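# Seat matching driver bit in screw, stow other bits

## Task

Place the driver bit that fits the head of the fastener sitting down inside the block's hole into that head so it is properly seated, make sure all remaining bits end up in the holder, then release everything. Nothing may count as done if the robot alone is holding it in place at the end, and anything the robot was in contact with at the end must not settle downward by more than roughly a fingernail's thickness once released. Nothing may be dropped or knocked off the table.

## Robot and tools

Robot: two arms, left_arm and right_arm, each ending in a two-finger parallel gripper. A loose part may occasionally get a brief tug, or a loose object a small shove, from outside.

Frame: all printed positions use one shared scene frame in metres. Origin is on the table surface midway between the arms; +z is up, +x reaches out over the table, and left_arm sits toward +y. The arm names do not correspond to image sides. Printed hand positions can be somewhat off, more so when an arm is stretched far.

Gripper axes: fingers point along the gripper's own +z and close along its x axis. end_effector_position is the point midway between the pads; fingertips extend 17.5 mm past it. Pure rotations pivot about that point, which is 25 mm from the last joint's axis toward gripper -y. A flat plate also juts about 9 cm from that axis toward -y and rotates with the gripper, so watch its clearance.

The row (used by every motion tool): 18 numbers, always all of them even if one arm stays still. First 9 for left_arm: dx, dy, dz, rx, ry, rz, then gripper position, force_limit, speed. Next 9 for right_arm in the same order. dx..rz are an offset, not a pose: a target relative to that gripper's pose in the latest result that showed it (before any such result in a scene, and for later calls within one reply, relative to where it stands when the action begins), expressed in the gripper's own axes. Scale: 1.0 equals 0.6 m or 180 degrees; rx, ry, rz form a single rotation vector. Sending zeros is not a pause: it drives the arm back to the reference pose. To keep an arm still, send in a reply's first call the offset back to where it should be, then zeros afterward, and repeat its last three gripper numbers unchanged (0 is a real command).

Gripper numbers, each in [-1, 1]: position +1 = fully open (50 mm), pads meet near -0.65; send -1 to grasp, closing until stopped. force_limit maps -1/0/+1 to about 20/102/185 N per pad (actual may exceed by ~17%). speed maps -1/0/+1 to 20/85/150 mm/s of gap change. New force or speed only applies when position changes by 0.01 or more; to soften a grip, open first.

execute_actions: argument actions is a list with at most one entry. Empty list: just reports state. {"rows": [...], "steps": n}: up to 15 rows, n up to 15 control steps of 1/30 s (default 15); each row applies for one step, the last one repeats; every row is measured from the same reference pose, not chained. {"steps": n} alone waits up to 300 steps counted from the previous result. Optional pictures boolean. A rejected call sends nothing.

move: target is one 18-number row as above; speed in m/s, 0.002 to 0.5 (default 0.25), turning capped at twice that in rad/s. Both grippers follow straight paths ending together, lasting 0.5 to 10 s; longer ones stop early. Paths ignore obstacles and the other arm; grippers lag, drift and can overshoot speed near full extension. Finger numbers are sent at the start. Result adds a move: line with an ending (done, off_target, moving, held, fault) and limits (paced = pose clipped; held = some steps blocked, after which the arm may lurch fast), plus each gripper's remaining distance.

wait: seconds 0 to 10; lets the scene run without new commands.

zoom_image: camera (cam_head_left, cam_head_right, cam_high, cam_low, cam_left_wrist, cam_right_wrist) and region [x0, y0, x1, y1] in image pixels, top-left origin, at most 504x504; all images are 504x504.

finished_scene: scene = the current scene's number. Irreversible; the result reports success. Replying without any tool call ends everything.

Control limits: each step the command is clipped to within 70 mm and 16 degrees of the measured pose; position is favoured over orientation. After an action the arm continues only to its last clipped pose, so far targets need several actions; read the Hand target line. Elbows stop just shy of straight.

Reading results: state lines give pose (position, quat wxyz) and velocities per arm. object_status: 0 moving, 1 stopped while opening, 2 stopped while closing (a grasp, confirm this), 3 reached command or pads met (likely empty). Opening in mm is about (250 - position_measured) x 0.202. Fingers re-close on slip unless gripped at force_limit -1. Grips on a fixed off-centre object weaken over time. "pose unreachable" and HELD mark blocked or altered commands. Flange force is a rough external-force estimate including held weight. MOTOR HOT warns of overheating before brakes engage.

Avoid: arms are stiff, so driving even slightly past firm contact can cause a fault stop (10 s, rest of call skipped) from joint load limits (waist/shoulder 302, elbow 142, wrist joints 40 N m) or 144 N external force. Faster contact hits harder. Keep arms from hitting each other. Don't drop parts, slam, push hard or knock anything off the table. Move smoothly and efficiently; release everything at the end so nothing relies on the robot.

Each tool is called after "Request:" as name([rows], argument=value, ...), one row to a line, values as JSON.

## Session

Request:
execute_actions(actions=[])

Scene clock: 0.00 s of 5270.00 s.
left_arm: end_effector_position=(+0.5160, -0.1123, +0.2894) position_measured=3 object_status=3 end_effector_quat_wxyz=(-0.224, -0.105, +0.943, -0.223) end_effector_velocity=(+0.000, -0.001, -0.000) end_effector_angular_velocity=(-0.001, +0.000, +0.000) | right_arm: end_effector_position=(+0.8262, -1.1771, +0.3590) position_measured=3 object_status=3 end_effector_quat_wxyz=(+0.037, +0.867, +0.475, +0.148) end_effector_velocity=(-0.000, -0.000, +0.000) end_effector_angular_velocity=(+0.000, -0.001, -0.000)
Joint positions: left_arm=[-0.774  0.461  1.446 -0.667  1.323 -2.239] | right_arm=[-0.94   0.787  0.669  0.274  1.546 -0.269]
Joint velocities: left_arm=[-0.     0.001 -0.001 -0.001 -0.001 -0.   ] | right_arm=[-0.001  0.    -0.     0.001  0.    -0.   ]
Joint torques (N m, as the joint torque sensors report them, + toward a larger angle): no reading
Flange force (N, the push that the arm receives, along the gripper's own x y z axes): no reading
Hand target (left_arm): +0.516, -0.112, +0.289; -0.224, -0.105, +0.943, -0.223
Hand target (right_arm): +0.826, -1.177, +0.359; +0.037, +0.867, +0.475, +0.148

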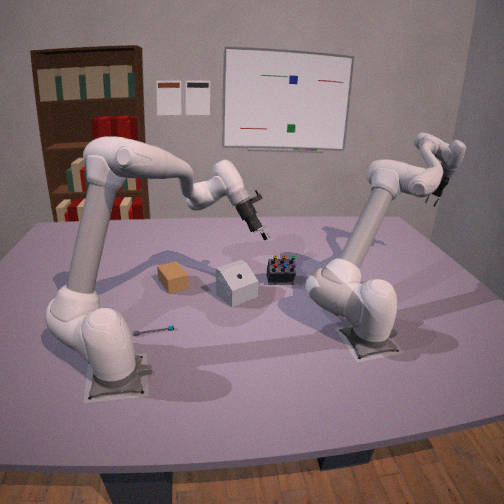

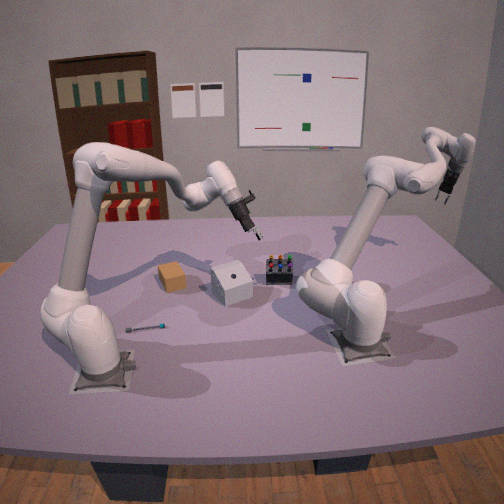

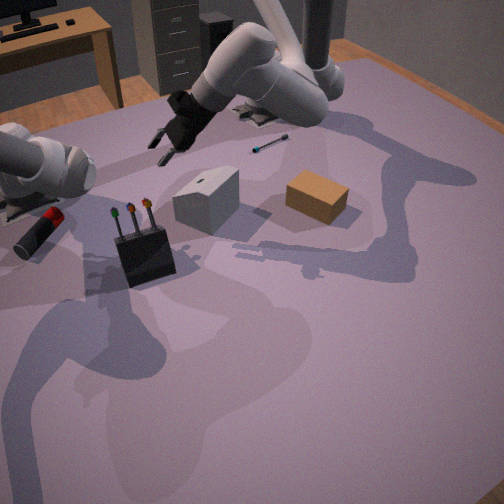

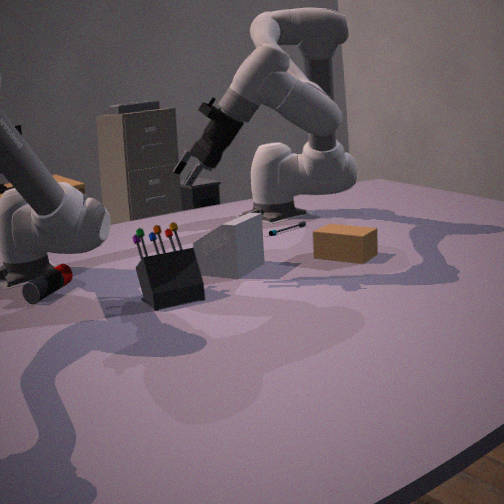

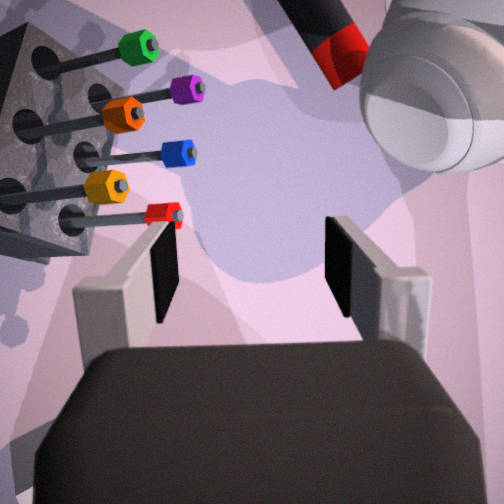

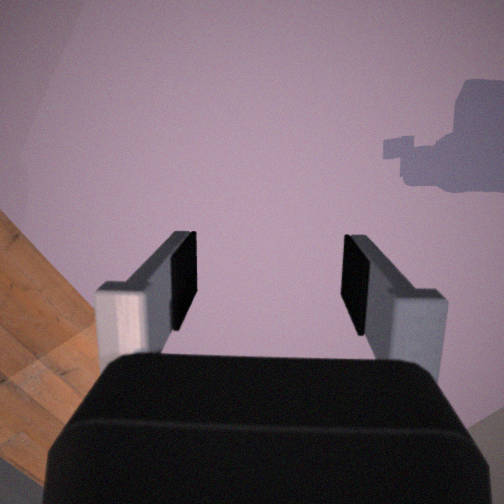

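Request:
move(target=[0.29,0.10,0.125,0.19,-0.399,-0.488,0.4,-0.3,-0.5,0,0,0,0,0,0,1,0,0], speed=0.3)

Scene clock: 11.90 s of 5270.00 s.
left_arm: end_effector_position=(+0.3178, -0.1109, +0.2879) position_measured=92 object_status=3 end_effector_quat_wxyz=(-0.262, +0.826, -0.475, +0.151) end_effector_velocity=(-0.000, +0.001, -0.001) end_effector_angular_velocity=(+0.000, +0.001, +0.002) | right_arm: end_effector_position=(+0.8262, -1.1771, +0.3590) position_measured=3 object_status=3 end_effector_quat_wxyz=(+0.037, +0.867, +0.475, +0.148) end_effector_velocity=(+0.001, +0.001, -0.000) end_effector_angular_velocity=(+0.001, -0.000, +0.001)
Joint positions: left_arm=[-1.489  0.365  1.589  0.586  1.429 -5.186] | right_arm=[-0.94   0.787  0.669  0.274  1.546 -0.269]
Joint velocities: left_arm=[ 0.    -0.     0.002 -0.001 -0.001 -0.002] | right_arm=[0.001 0.    0.001 0.001 0.    0.   ]
Joint torques (N m, as the joint torque sensors report them, + toward a larger angle): left_arm=[  0.05 -78.39 -42.4    5.08   0.49   0.1 ] | right_arm=[  -0.31 -122.61  -44.84    5.49   -0.38   -0.42]
Flange force (N, the push that the arm receives, along the gripper's own x y z axes): left_arm=[-3.9 -0.3 1.1] | right_arm=[-0.7 4.7 2.2]
Hand target (left_arm): +0.318, -0.111, +0.288; -0.262, +0.826, -0.475, +0.151
Hand target (right_arm): +0.826, -1.177, +0.359; +0.037, +0.867, +0.475, +0.148
Off the commanded pose (left_arm): 0.001 m, 0 deg.
Off the commanded pose (right_arm): 0.000 m, 0 deg.
After step 90, 5.10 s passed at rest.
move: done

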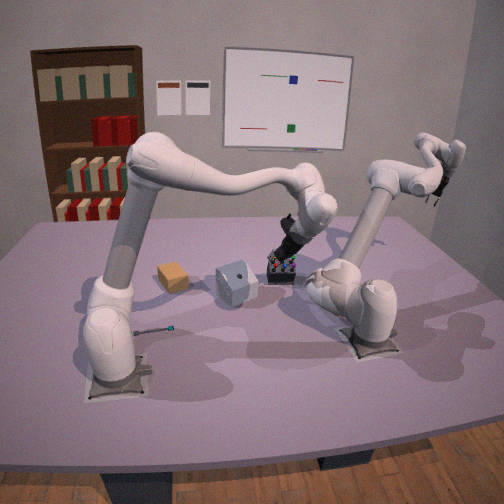

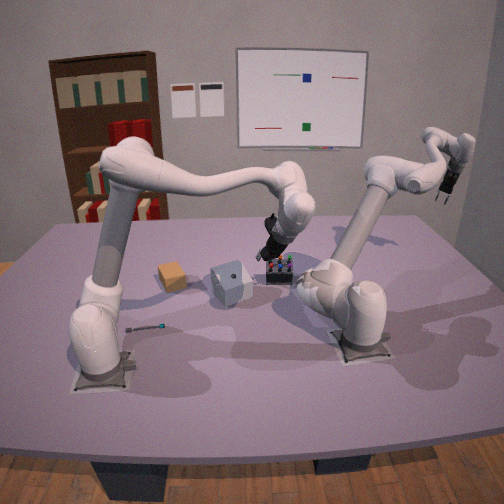

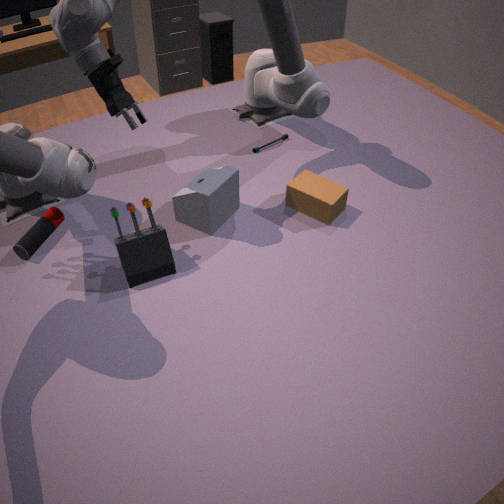

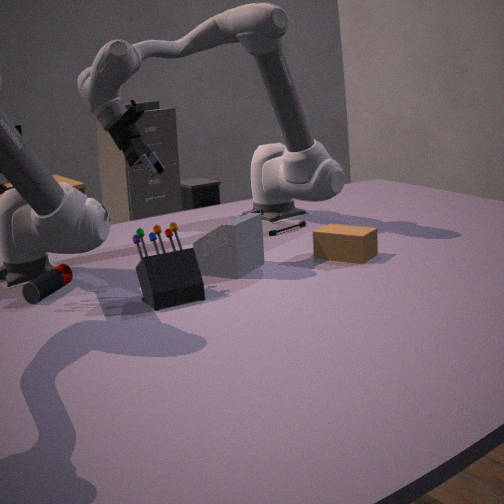

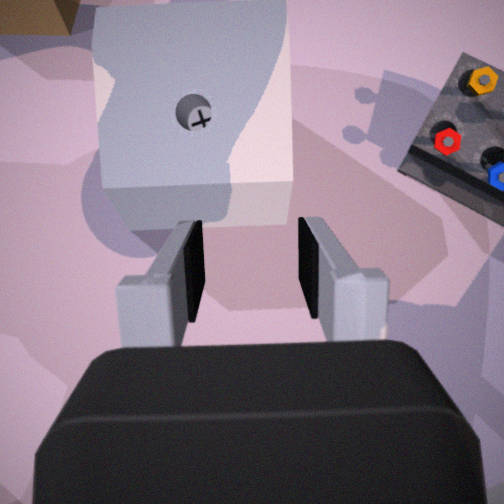

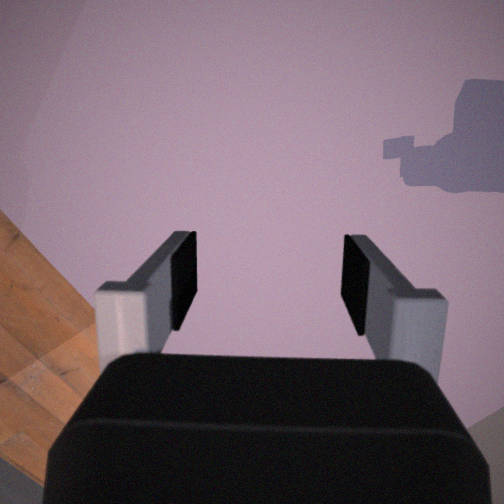

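Request:
move(target=[-0.065,-0.035,0.1,-0.025,-0.008,-0.0145,0.4,-0.3,-0.5,0,0,0,0,0,0,1,0,0], speed=0.2)

Request:
zoom_image(camera="cam_left_wrist", region=[200,70,300,170])

Scene clock: 16.93 s of 5270.00 s.
left_arm: end_effector_position=(+0.3430, -0.0513, +0.2509) position_measured=92 object_status=3 end_effector_quat_wxyz=(-0.231, +0.848, -0.459, +0.127) end_effector_velocity=(-0.000, -0.000, +0.000) end_effector_angular_velocity=(-0.001, +0.001, +0.001) | right_arm: end_effector_position=(+0.8262, -1.1771, +0.3590) position_measured=3 object_status=3 end_effector_quat_wxyz=(+0.037, +0.867, +0.475, +0.148) end_effector_velocity=(-0.001, -0.001, +0.000) end_effector_angular_velocity=(-0.000, -0.001, -0.002)
Joint positions: left_arm=[-1.405  0.312  1.708  0.531  1.32  -5.184] | right_arm=[-0.94   0.787  0.669  0.274  1.546 -0.269]
Joint velocities: left_arm=[ 0.    -0.    -0.001 -0.002 -0.     0.   ] | right_arm=[-0.002  0.    -0.001  0.     0.     0.   ]
Joint torques (N m, as the joint torque sensors report them, + toward a larger angle): left_arm=[  0.26 -70.28 -41.62   4.67   0.69   0.03] | right_arm=[  -0.42 -122.28  -44.43    5.45   -0.46   -0.37]
Flange force (N, the push that the arm receives, along the gripper's own x y z axes): left_arm=[-6.3 -1.2 0.9] | right_arm=[-2.0 6.2 1.1]
Hand target (left_arm): +0.343, -0.051, +0.251; -0.231, +0.848, -0.459, +0.127
Hand target (right_arm): +0.826, -1.177, +0.359; +0.037, +0.867, +0.475, +0.148
Off the commanded pose (left_arm): 0.000 m, 0 deg.
Off the commanded pose (right_arm): 0.000 m, 0 deg.
After step 90, 1.30 s passed at rest.
move: done

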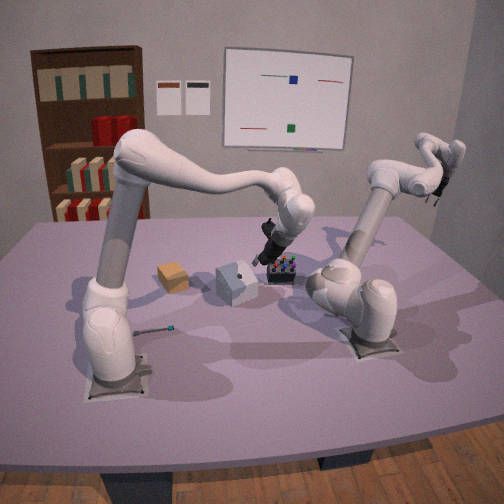

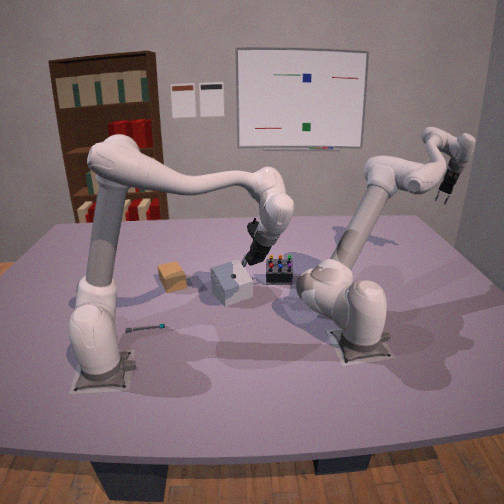

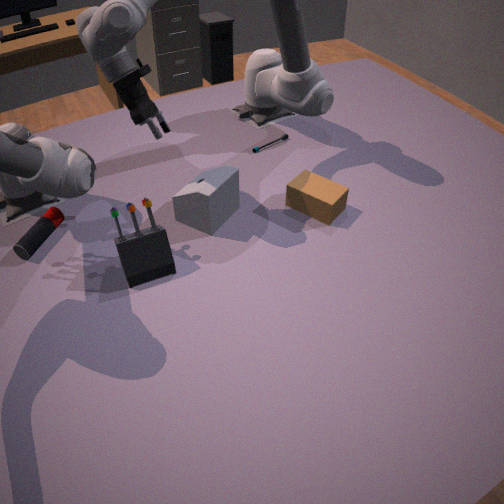

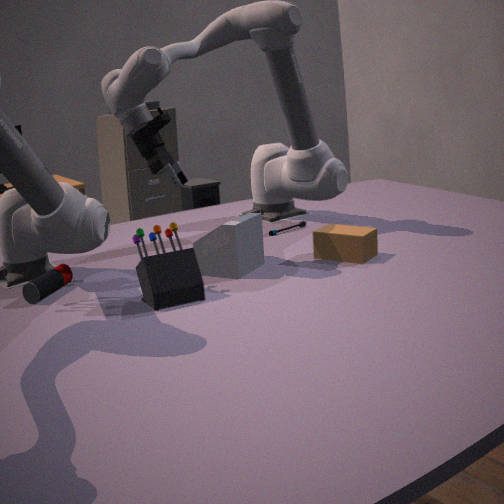

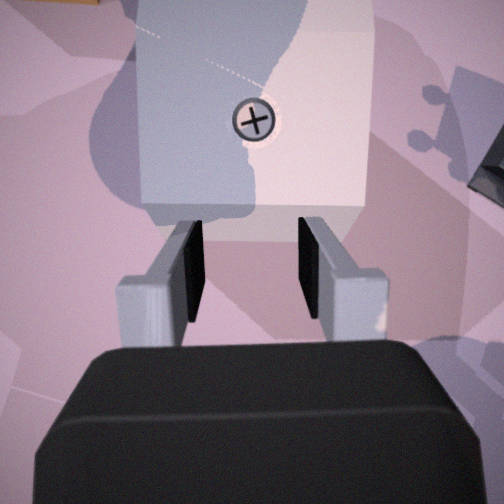

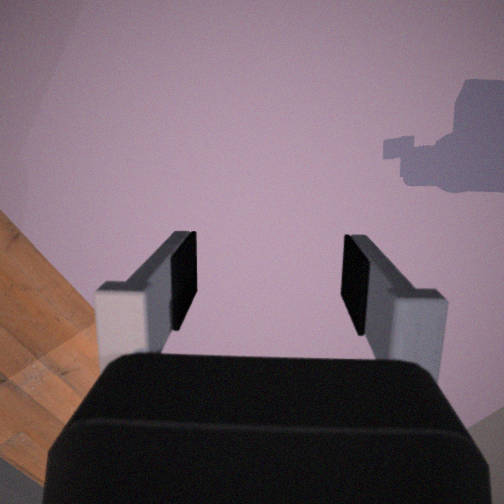

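Region (200, 70, 300, 170) of cam_left_wrist's 504x504 image, scaled by 5.040, with more detail than that image has.

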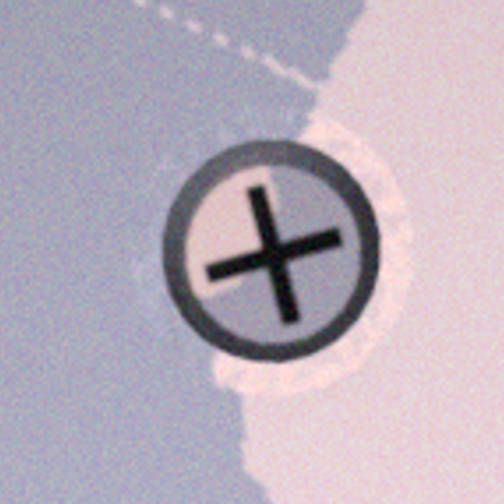

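Request:
move(target=[0.285,0.02,-0.032,0.033,0.09,0.14,0.4,-0.3,-0.5,0,0,0,0,0,0,1,0,0], speed=0.2)

Request:
zoom_image(camera="cam_left_wrist", region=[130,30,370,230])

Scene clock: 25.50 s of 5270.00 s.
left_arm: end_effector_position=(+0.4194, -0.2056, +0.2620) position_measured=92 object_status=3 end_effector_quat_wxyz=(-0.230, +0.689, -0.653, +0.215) end_effector_velocity=(-0.001, -0.000, +0.001) end_effector_angular_velocity=(-0.001, +0.000, -0.001) | right_arm: end_effector_position=(+0.8262, -1.1771, +0.3590) position_measured=3 object_status=3 end_effector_quat_wxyz=(+0.037, +0.867, +0.475, +0.148) end_effector_velocity=(-0.001, -0.001, +0.000) end_effector_angular_velocity=(-0.000, -0.000, -0.001)
Joint positions: left_arm=[-1.403  0.428  1.558  0.709  1.103 -4.784] | right_arm=[-0.94   0.787  0.669  0.274  1.546 -0.269]
Joint velocities: left_arm=[-0.001 -0.001  0.    -0.001  0.     0.   ] | right_arm=[-0.001 -0.    -0.     0.     0.    -0.   ]
Joint torques (N m, as the joint torque sensors report them, + toward a larger angle): left_arm=[  1.38 -87.11 -42.97   4.93  -0.11   0.03] | right_arm=[   0.43 -120.29  -44.38    5.2    -0.46   -0.45]
Flange force (N, the push that the arm receives, along the gripper's own x y z axes): left_arm=[0.1 3.4 0.4] | right_arm=[-0.5 1.3 0.9]
Hand target (left_arm): +0.419, -0.206, +0.262; -0.230, +0.689, -0.653, +0.215
Hand target (right_arm): +0.826, -1.177, +0.359; +0.037, +0.867, +0.475, +0.148
Off the commanded pose (left_arm): 0.000 m, 0 deg.
Off the commanded pose (right_arm): 0.000 m, 0 deg.
After step 90, 3.90 s passed at rest.
move: done

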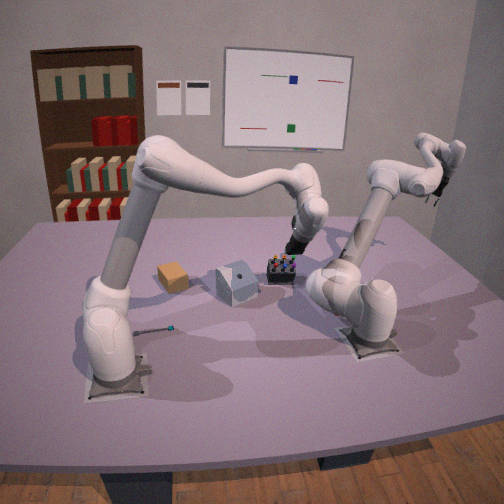

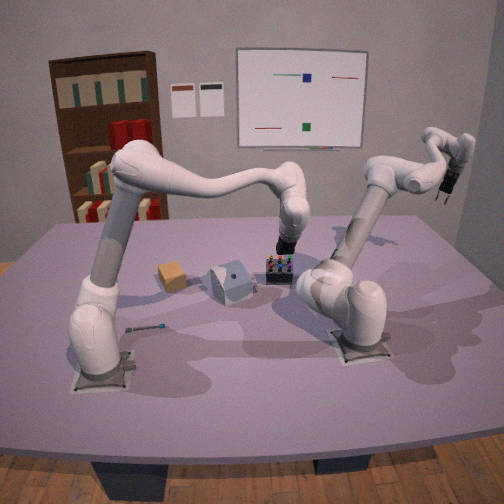

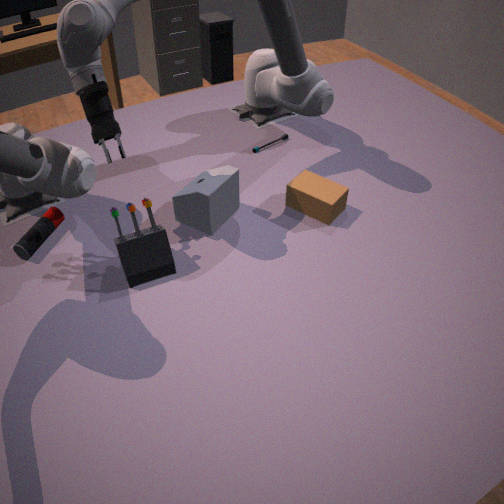

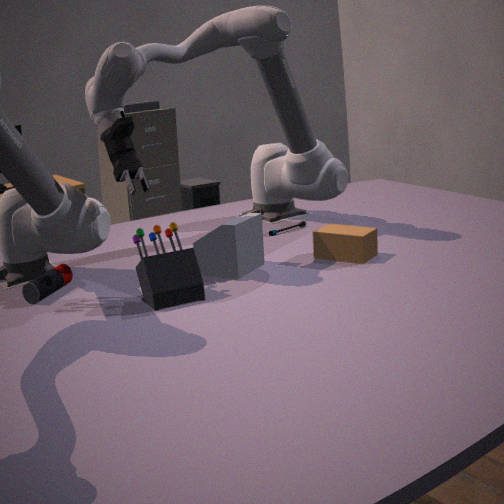

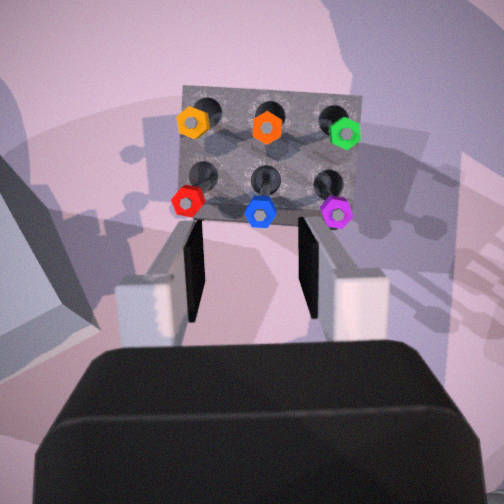

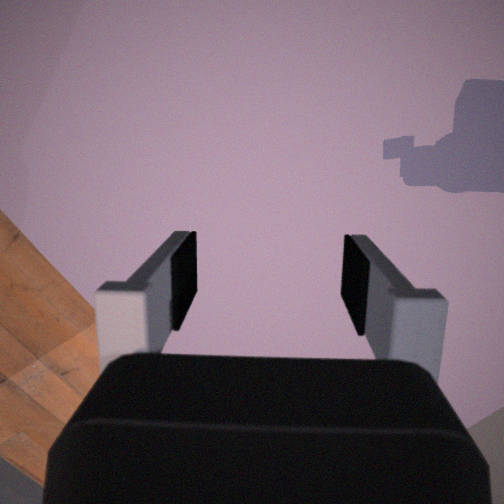

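Region (130, 30, 370, 230) of cam_left_wrist's 504x504 image, scaled by 2.100, with more detail than that image has.

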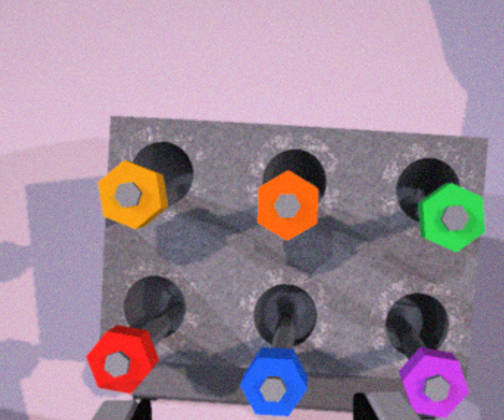

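Request:
zoom_image(camera="cam_left_wrist", region=[180,150,350,210])

Request:
zoom_image(camera="cam_left_wrist", region=[240,155,290,205])

Region (180, 150, 350, 210) of cam_left_wrist's 504x504 image, scaled by 2.965, with more detail than that image has; it fills the top 178 rows of this view, and the rest is white.

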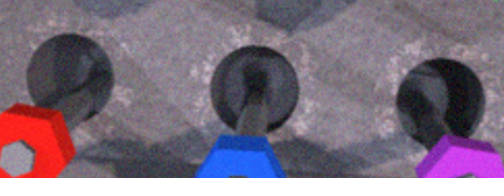

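Region (240, 155, 290, 205) of cam_left_wrist's 504x504 image, scaled by 10.080, with more detail than that image has.

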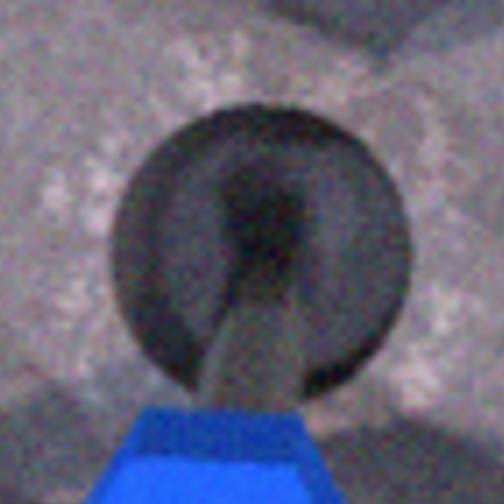

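Request:
move(target=[0.082,0.017,0.13,0,0,0,0.4,-0.3,-0.5,0,0,0,0,0,0,1,0,0], speed=0.2)

Request:
zoom_image(camera="cam_left_wrist", region=[230,150,310,230])

Request:
move(target=[-0.153,-0.012,0,0,0,0,0.4,-0.3,-0.5,0,0,0,0,0,0,1,0,0], speed=0.2)

Request:
zoom_image(camera="cam_left_wrist", region=[230,150,310,230])

Scene clock: 33.17 s of 5270.00 s.
left_arm: end_effector_position=(+0.4604, -0.2525, +0.1934) position_measured=92 object_status=3 end_effector_quat_wxyz=(-0.230, +0.689, -0.653, +0.215) end_effector_velocity=(-0.001, -0.000, -0.000) end_effector_angular_velocity=(-0.001, +0.001, -0.001) | right_arm: end_effector_position=(+0.8262, -1.1771, +0.3590) position_measured=3 object_status=3 end_effector_quat_wxyz=(+0.037, +0.867, +0.475, +0.148) end_effector_velocity=(-0.002, -0.002, +0.000) end_effector_angular_velocity=(+0.000, -0.001, -0.003)
Joint positions: left_arm=[-1.372  0.561  1.484  0.732  1.04  -4.804] | right_arm=[-0.94   0.787  0.669  0.274  1.546 -0.269]
Joint velocities: left_arm=[-0.001 -0.001  0.001 -0.001 -0.    -0.   ] | right_arm=[-0.003  0.    -0.     0.001 -0.     0.   ]
Joint torques (N m, as the joint torque sensors report them, + toward a larger angle): left_arm=[ -0.49 -95.89 -41.81   4.34  -0.09   0.13] | right_arm=[  -1.64 -121.72  -44.52    5.44   -0.51   -0.53]
Flange force (N, the push that the arm receives, along the gripper's own x y z axes): left_arm=[-4.3 1.0 -1.1] | right_arm=[-0.2 5.0 1.6]
Hand target (left_arm): +0.460, -0.252, +0.193; -0.230, +0.689, -0.653, +0.215
Hand target (right_arm): +0.826, -1.177, +0.359; +0.037, +0.867, +0.475, +0.148
Off the commanded pose (left_arm): 0.000 m, 0 deg.
Off the commanded pose (right_arm): 0.000 m, 0 deg.
After step 90, 3.87 s passed at rest.
move: done

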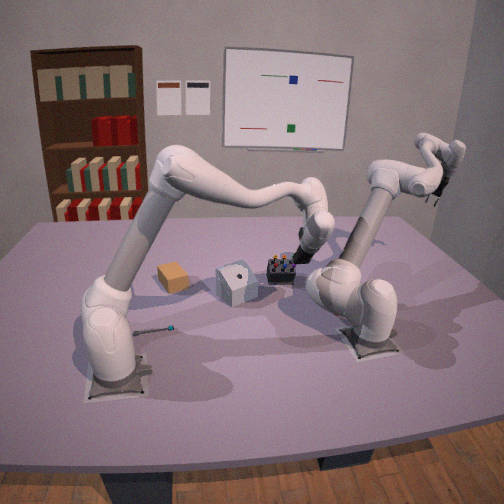

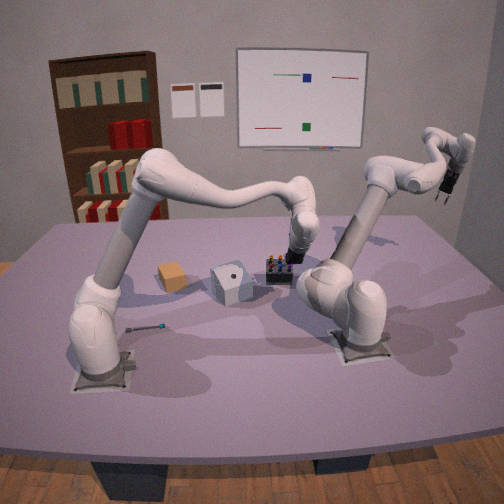

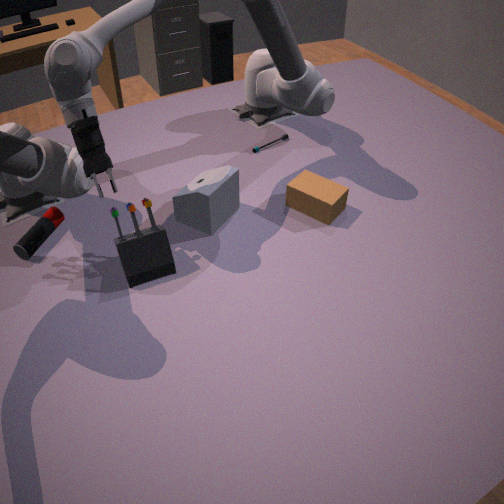

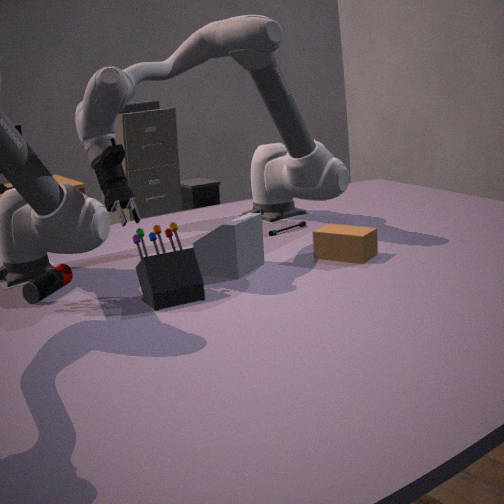

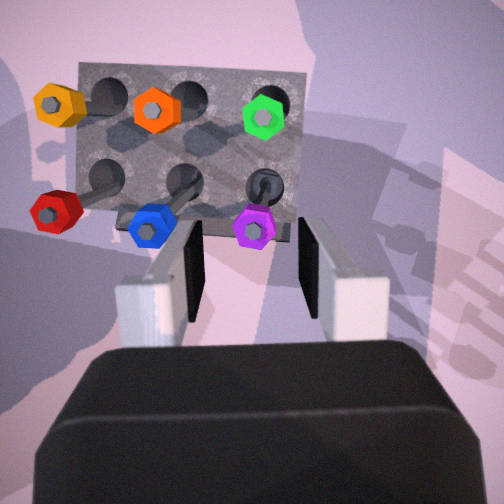

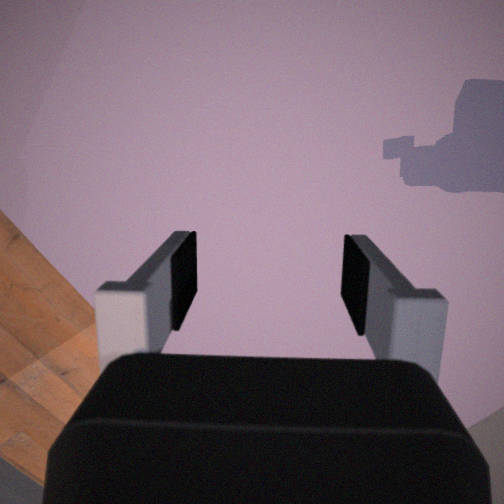

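Region (230, 150, 310, 230) of cam_left_wrist's 504x504 image, scaled by 6.300, with more detail than that image has.

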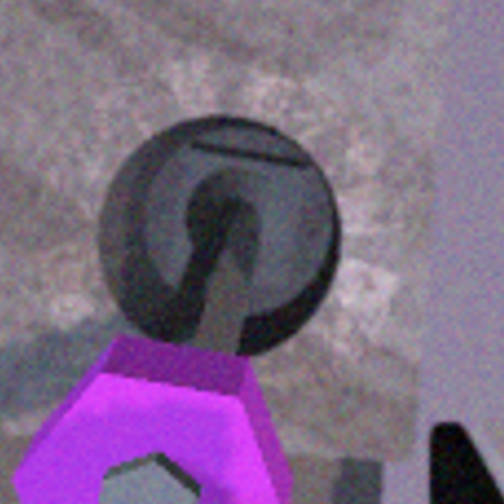

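Scene clock: 33.97 s of 5270.00 s.
left_arm: end_effector_position=(+0.4613, -0.1605, +0.1980) position_measured=92 object_status=3 end_effector_quat_wxyz=(-0.230, +0.689, -0.653, +0.215) end_effector_velocity=(+0.001, -0.000, +0.000) end_effector_angular_velocity=(-0.000, -0.002, -0.001) | right_arm: end_effector_position=(+0.8262, -1.1771, +0.3590) position_measured=3 object_status=3 end_effector_quat_wxyz=(+0.037, +0.867, +0.475, +0.148) end_effector_velocity=(+0.001, +0.001, +0.000) end_effector_angular_velocity=(-0.001, -0.001, +0.001)
Joint positions: left_arm=[-1.331  0.438  1.673  0.764  0.968 -4.826] | right_arm=[-0.94   0.787  0.669  0.274  1.546 -0.269]
Joint velocities: left_arm=[ 0.     0.    -0.001  0.002 -0.    -0.   ] | right_arm=[ 0.001 -0.    -0.     0.    -0.    -0.   ]
Joint torques (N m, as the joint torque sensors report them, + toward a larger angle): left_arm=[  1.69 -85.64 -41.31   4.29  -0.06  -0.06] | right_arm=[   0.28 -120.62  -43.2     5.3    -0.44   -0.57]
Flange force (N, the push that the arm receives, along the gripper's own x y z axes): left_arm=[-1.2 3.2 -0.9] | right_arm=[-0.7 7.9 -0.8]
Hand target (left_arm): +0.461, -0.161, +0.198; -0.230, +0.689, -0.653, +0.215
Hand target (right_arm): +0.826, -1.177, +0.359; +0.037, +0.867, +0.475, +0.148
Off the commanded pose (left_arm): 0.000 m, 0 deg.
Off the commanded pose (right_arm): 0.000 m, 0 deg.
move: done

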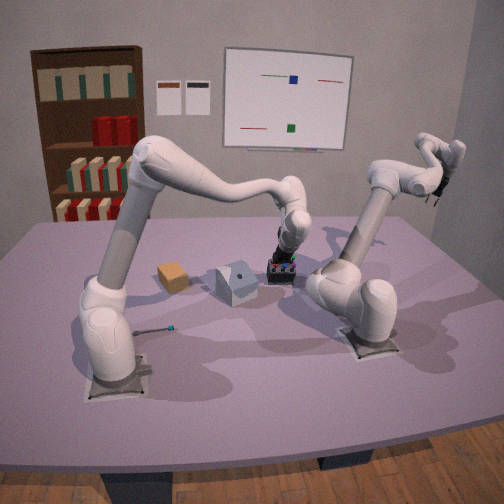

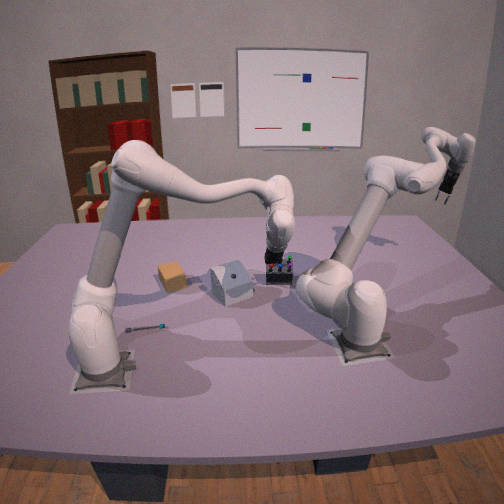

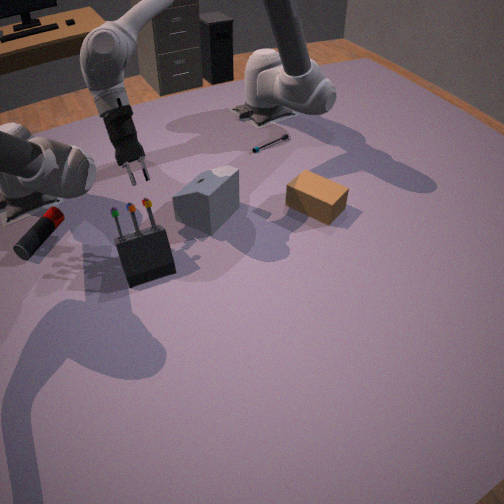

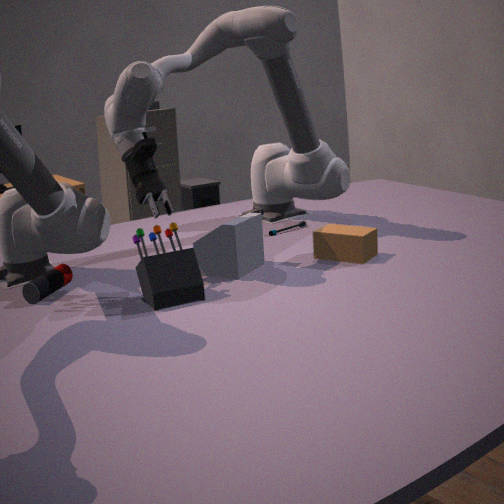

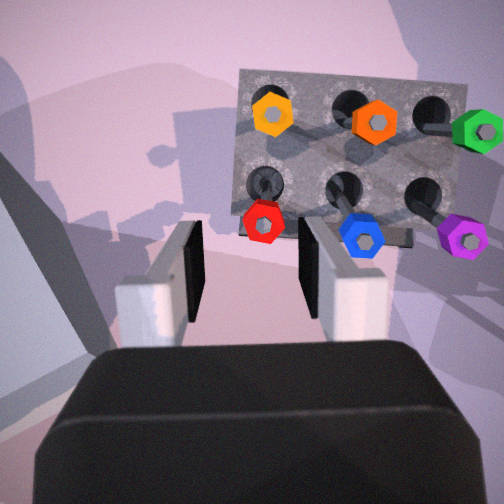

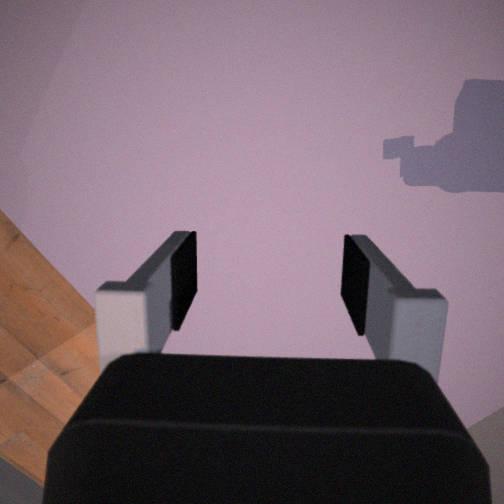

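Region (230, 150, 310, 230) of cam_left_wrist's 504x504 image, scaled by 6.300, with more detail than that image has.

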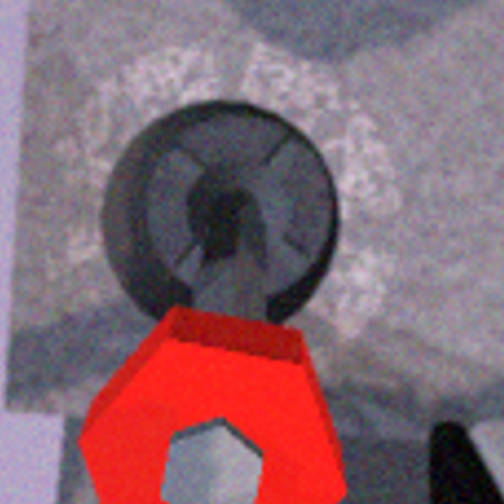

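Request:
move(target=[0.009,0.0025,0.08,0.005,0.014,0.225,0.4,-0.3,-0.5,0,0,0,0,0,0,1,0,0], speed=0.2)

Scene clock: 42.70 s of 5270.00 s.
left_arm: end_effector_position=(+0.4892, -0.1643, +0.1586) position_measured=92 object_status=3 end_effector_quat_wxyz=(+0.282, -0.414, +0.854, -0.142) end_effector_velocity=(+0.001, +0.000, +0.000) end_effector_angular_velocity=(+0.001, -0.001, -0.001) | right_arm: end_effector_position=(+0.8262, -1.1771, +0.3590) position_measured=3 object_status=3 end_effector_quat_wxyz=(+0.037, +0.867, +0.475, +0.148) end_effector_velocity=(-0.001, -0.001, -0.000) end_effector_angular_velocity=(-0.000, +0.001, -0.001)
Joint positions: left_arm=[-1.278  0.456  1.722  0.812  0.843 -4.143] | right_arm=[-0.94   0.787  0.669  0.274  1.546 -0.269]
Joint velocities: left_arm=[ 0.001 -0.    -0.     0.001  0.     0.002] | right_arm=[-0.001 -0.     0.001 -0.001 -0.     0.   ]
Joint torques (N m, as the joint torque sensors report them, + toward a larger angle): left_arm=[ -0.53 -84.22 -39.62   3.68  -0.24   0.02] | right_arm=[  -1.41 -121.6   -44.72    5.52   -0.55   -0.35]
Flange force (N, the push that the arm receives, along the gripper's own x y z axes): left_arm=[-2.5 2.5 -0.8] | right_arm=[0.0 3.2 1.9]
Hand target (left_arm): +0.489, -0.164, +0.159; +0.281, -0.414, +0.854, -0.142
Hand target (right_arm): +0.826, -1.177, +0.359; +0.037, +0.867, +0.475, +0.148
Off the commanded pose (left_arm): 0.000 m, 0 deg.
Off the commanded pose (right_arm): 0.000 m, 0 deg.
After step 90, 3.67 s passed at rest.
move: done

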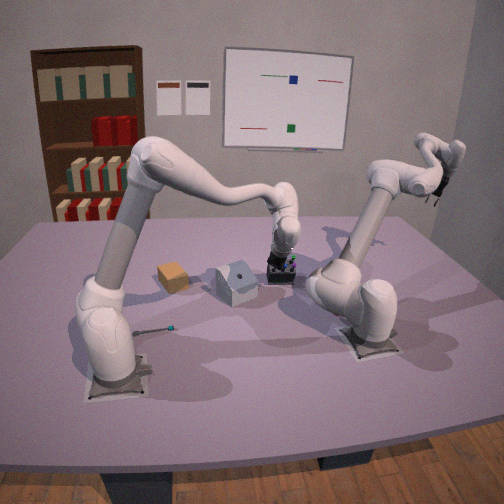

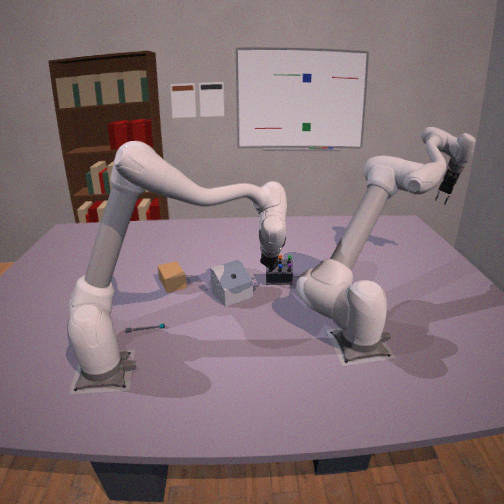

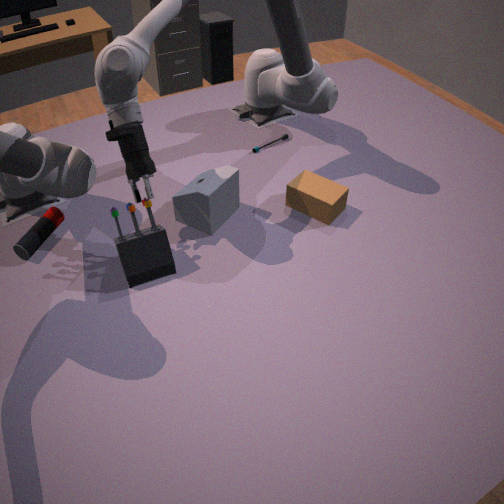

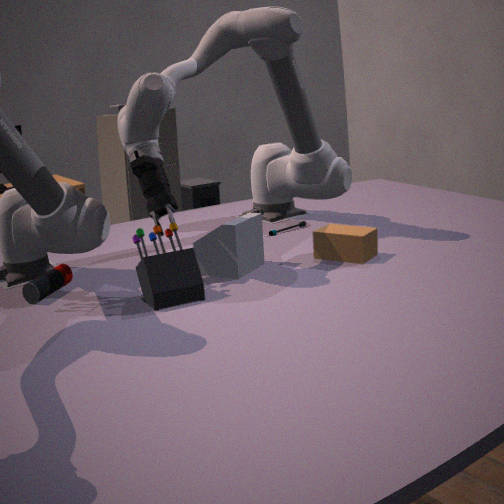

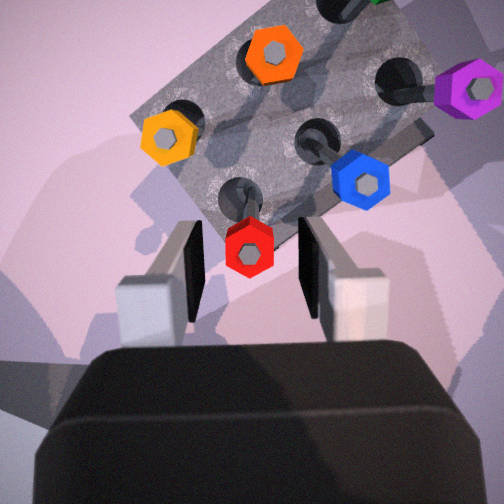

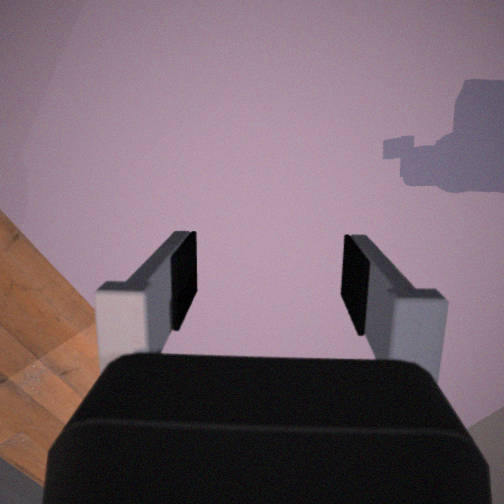

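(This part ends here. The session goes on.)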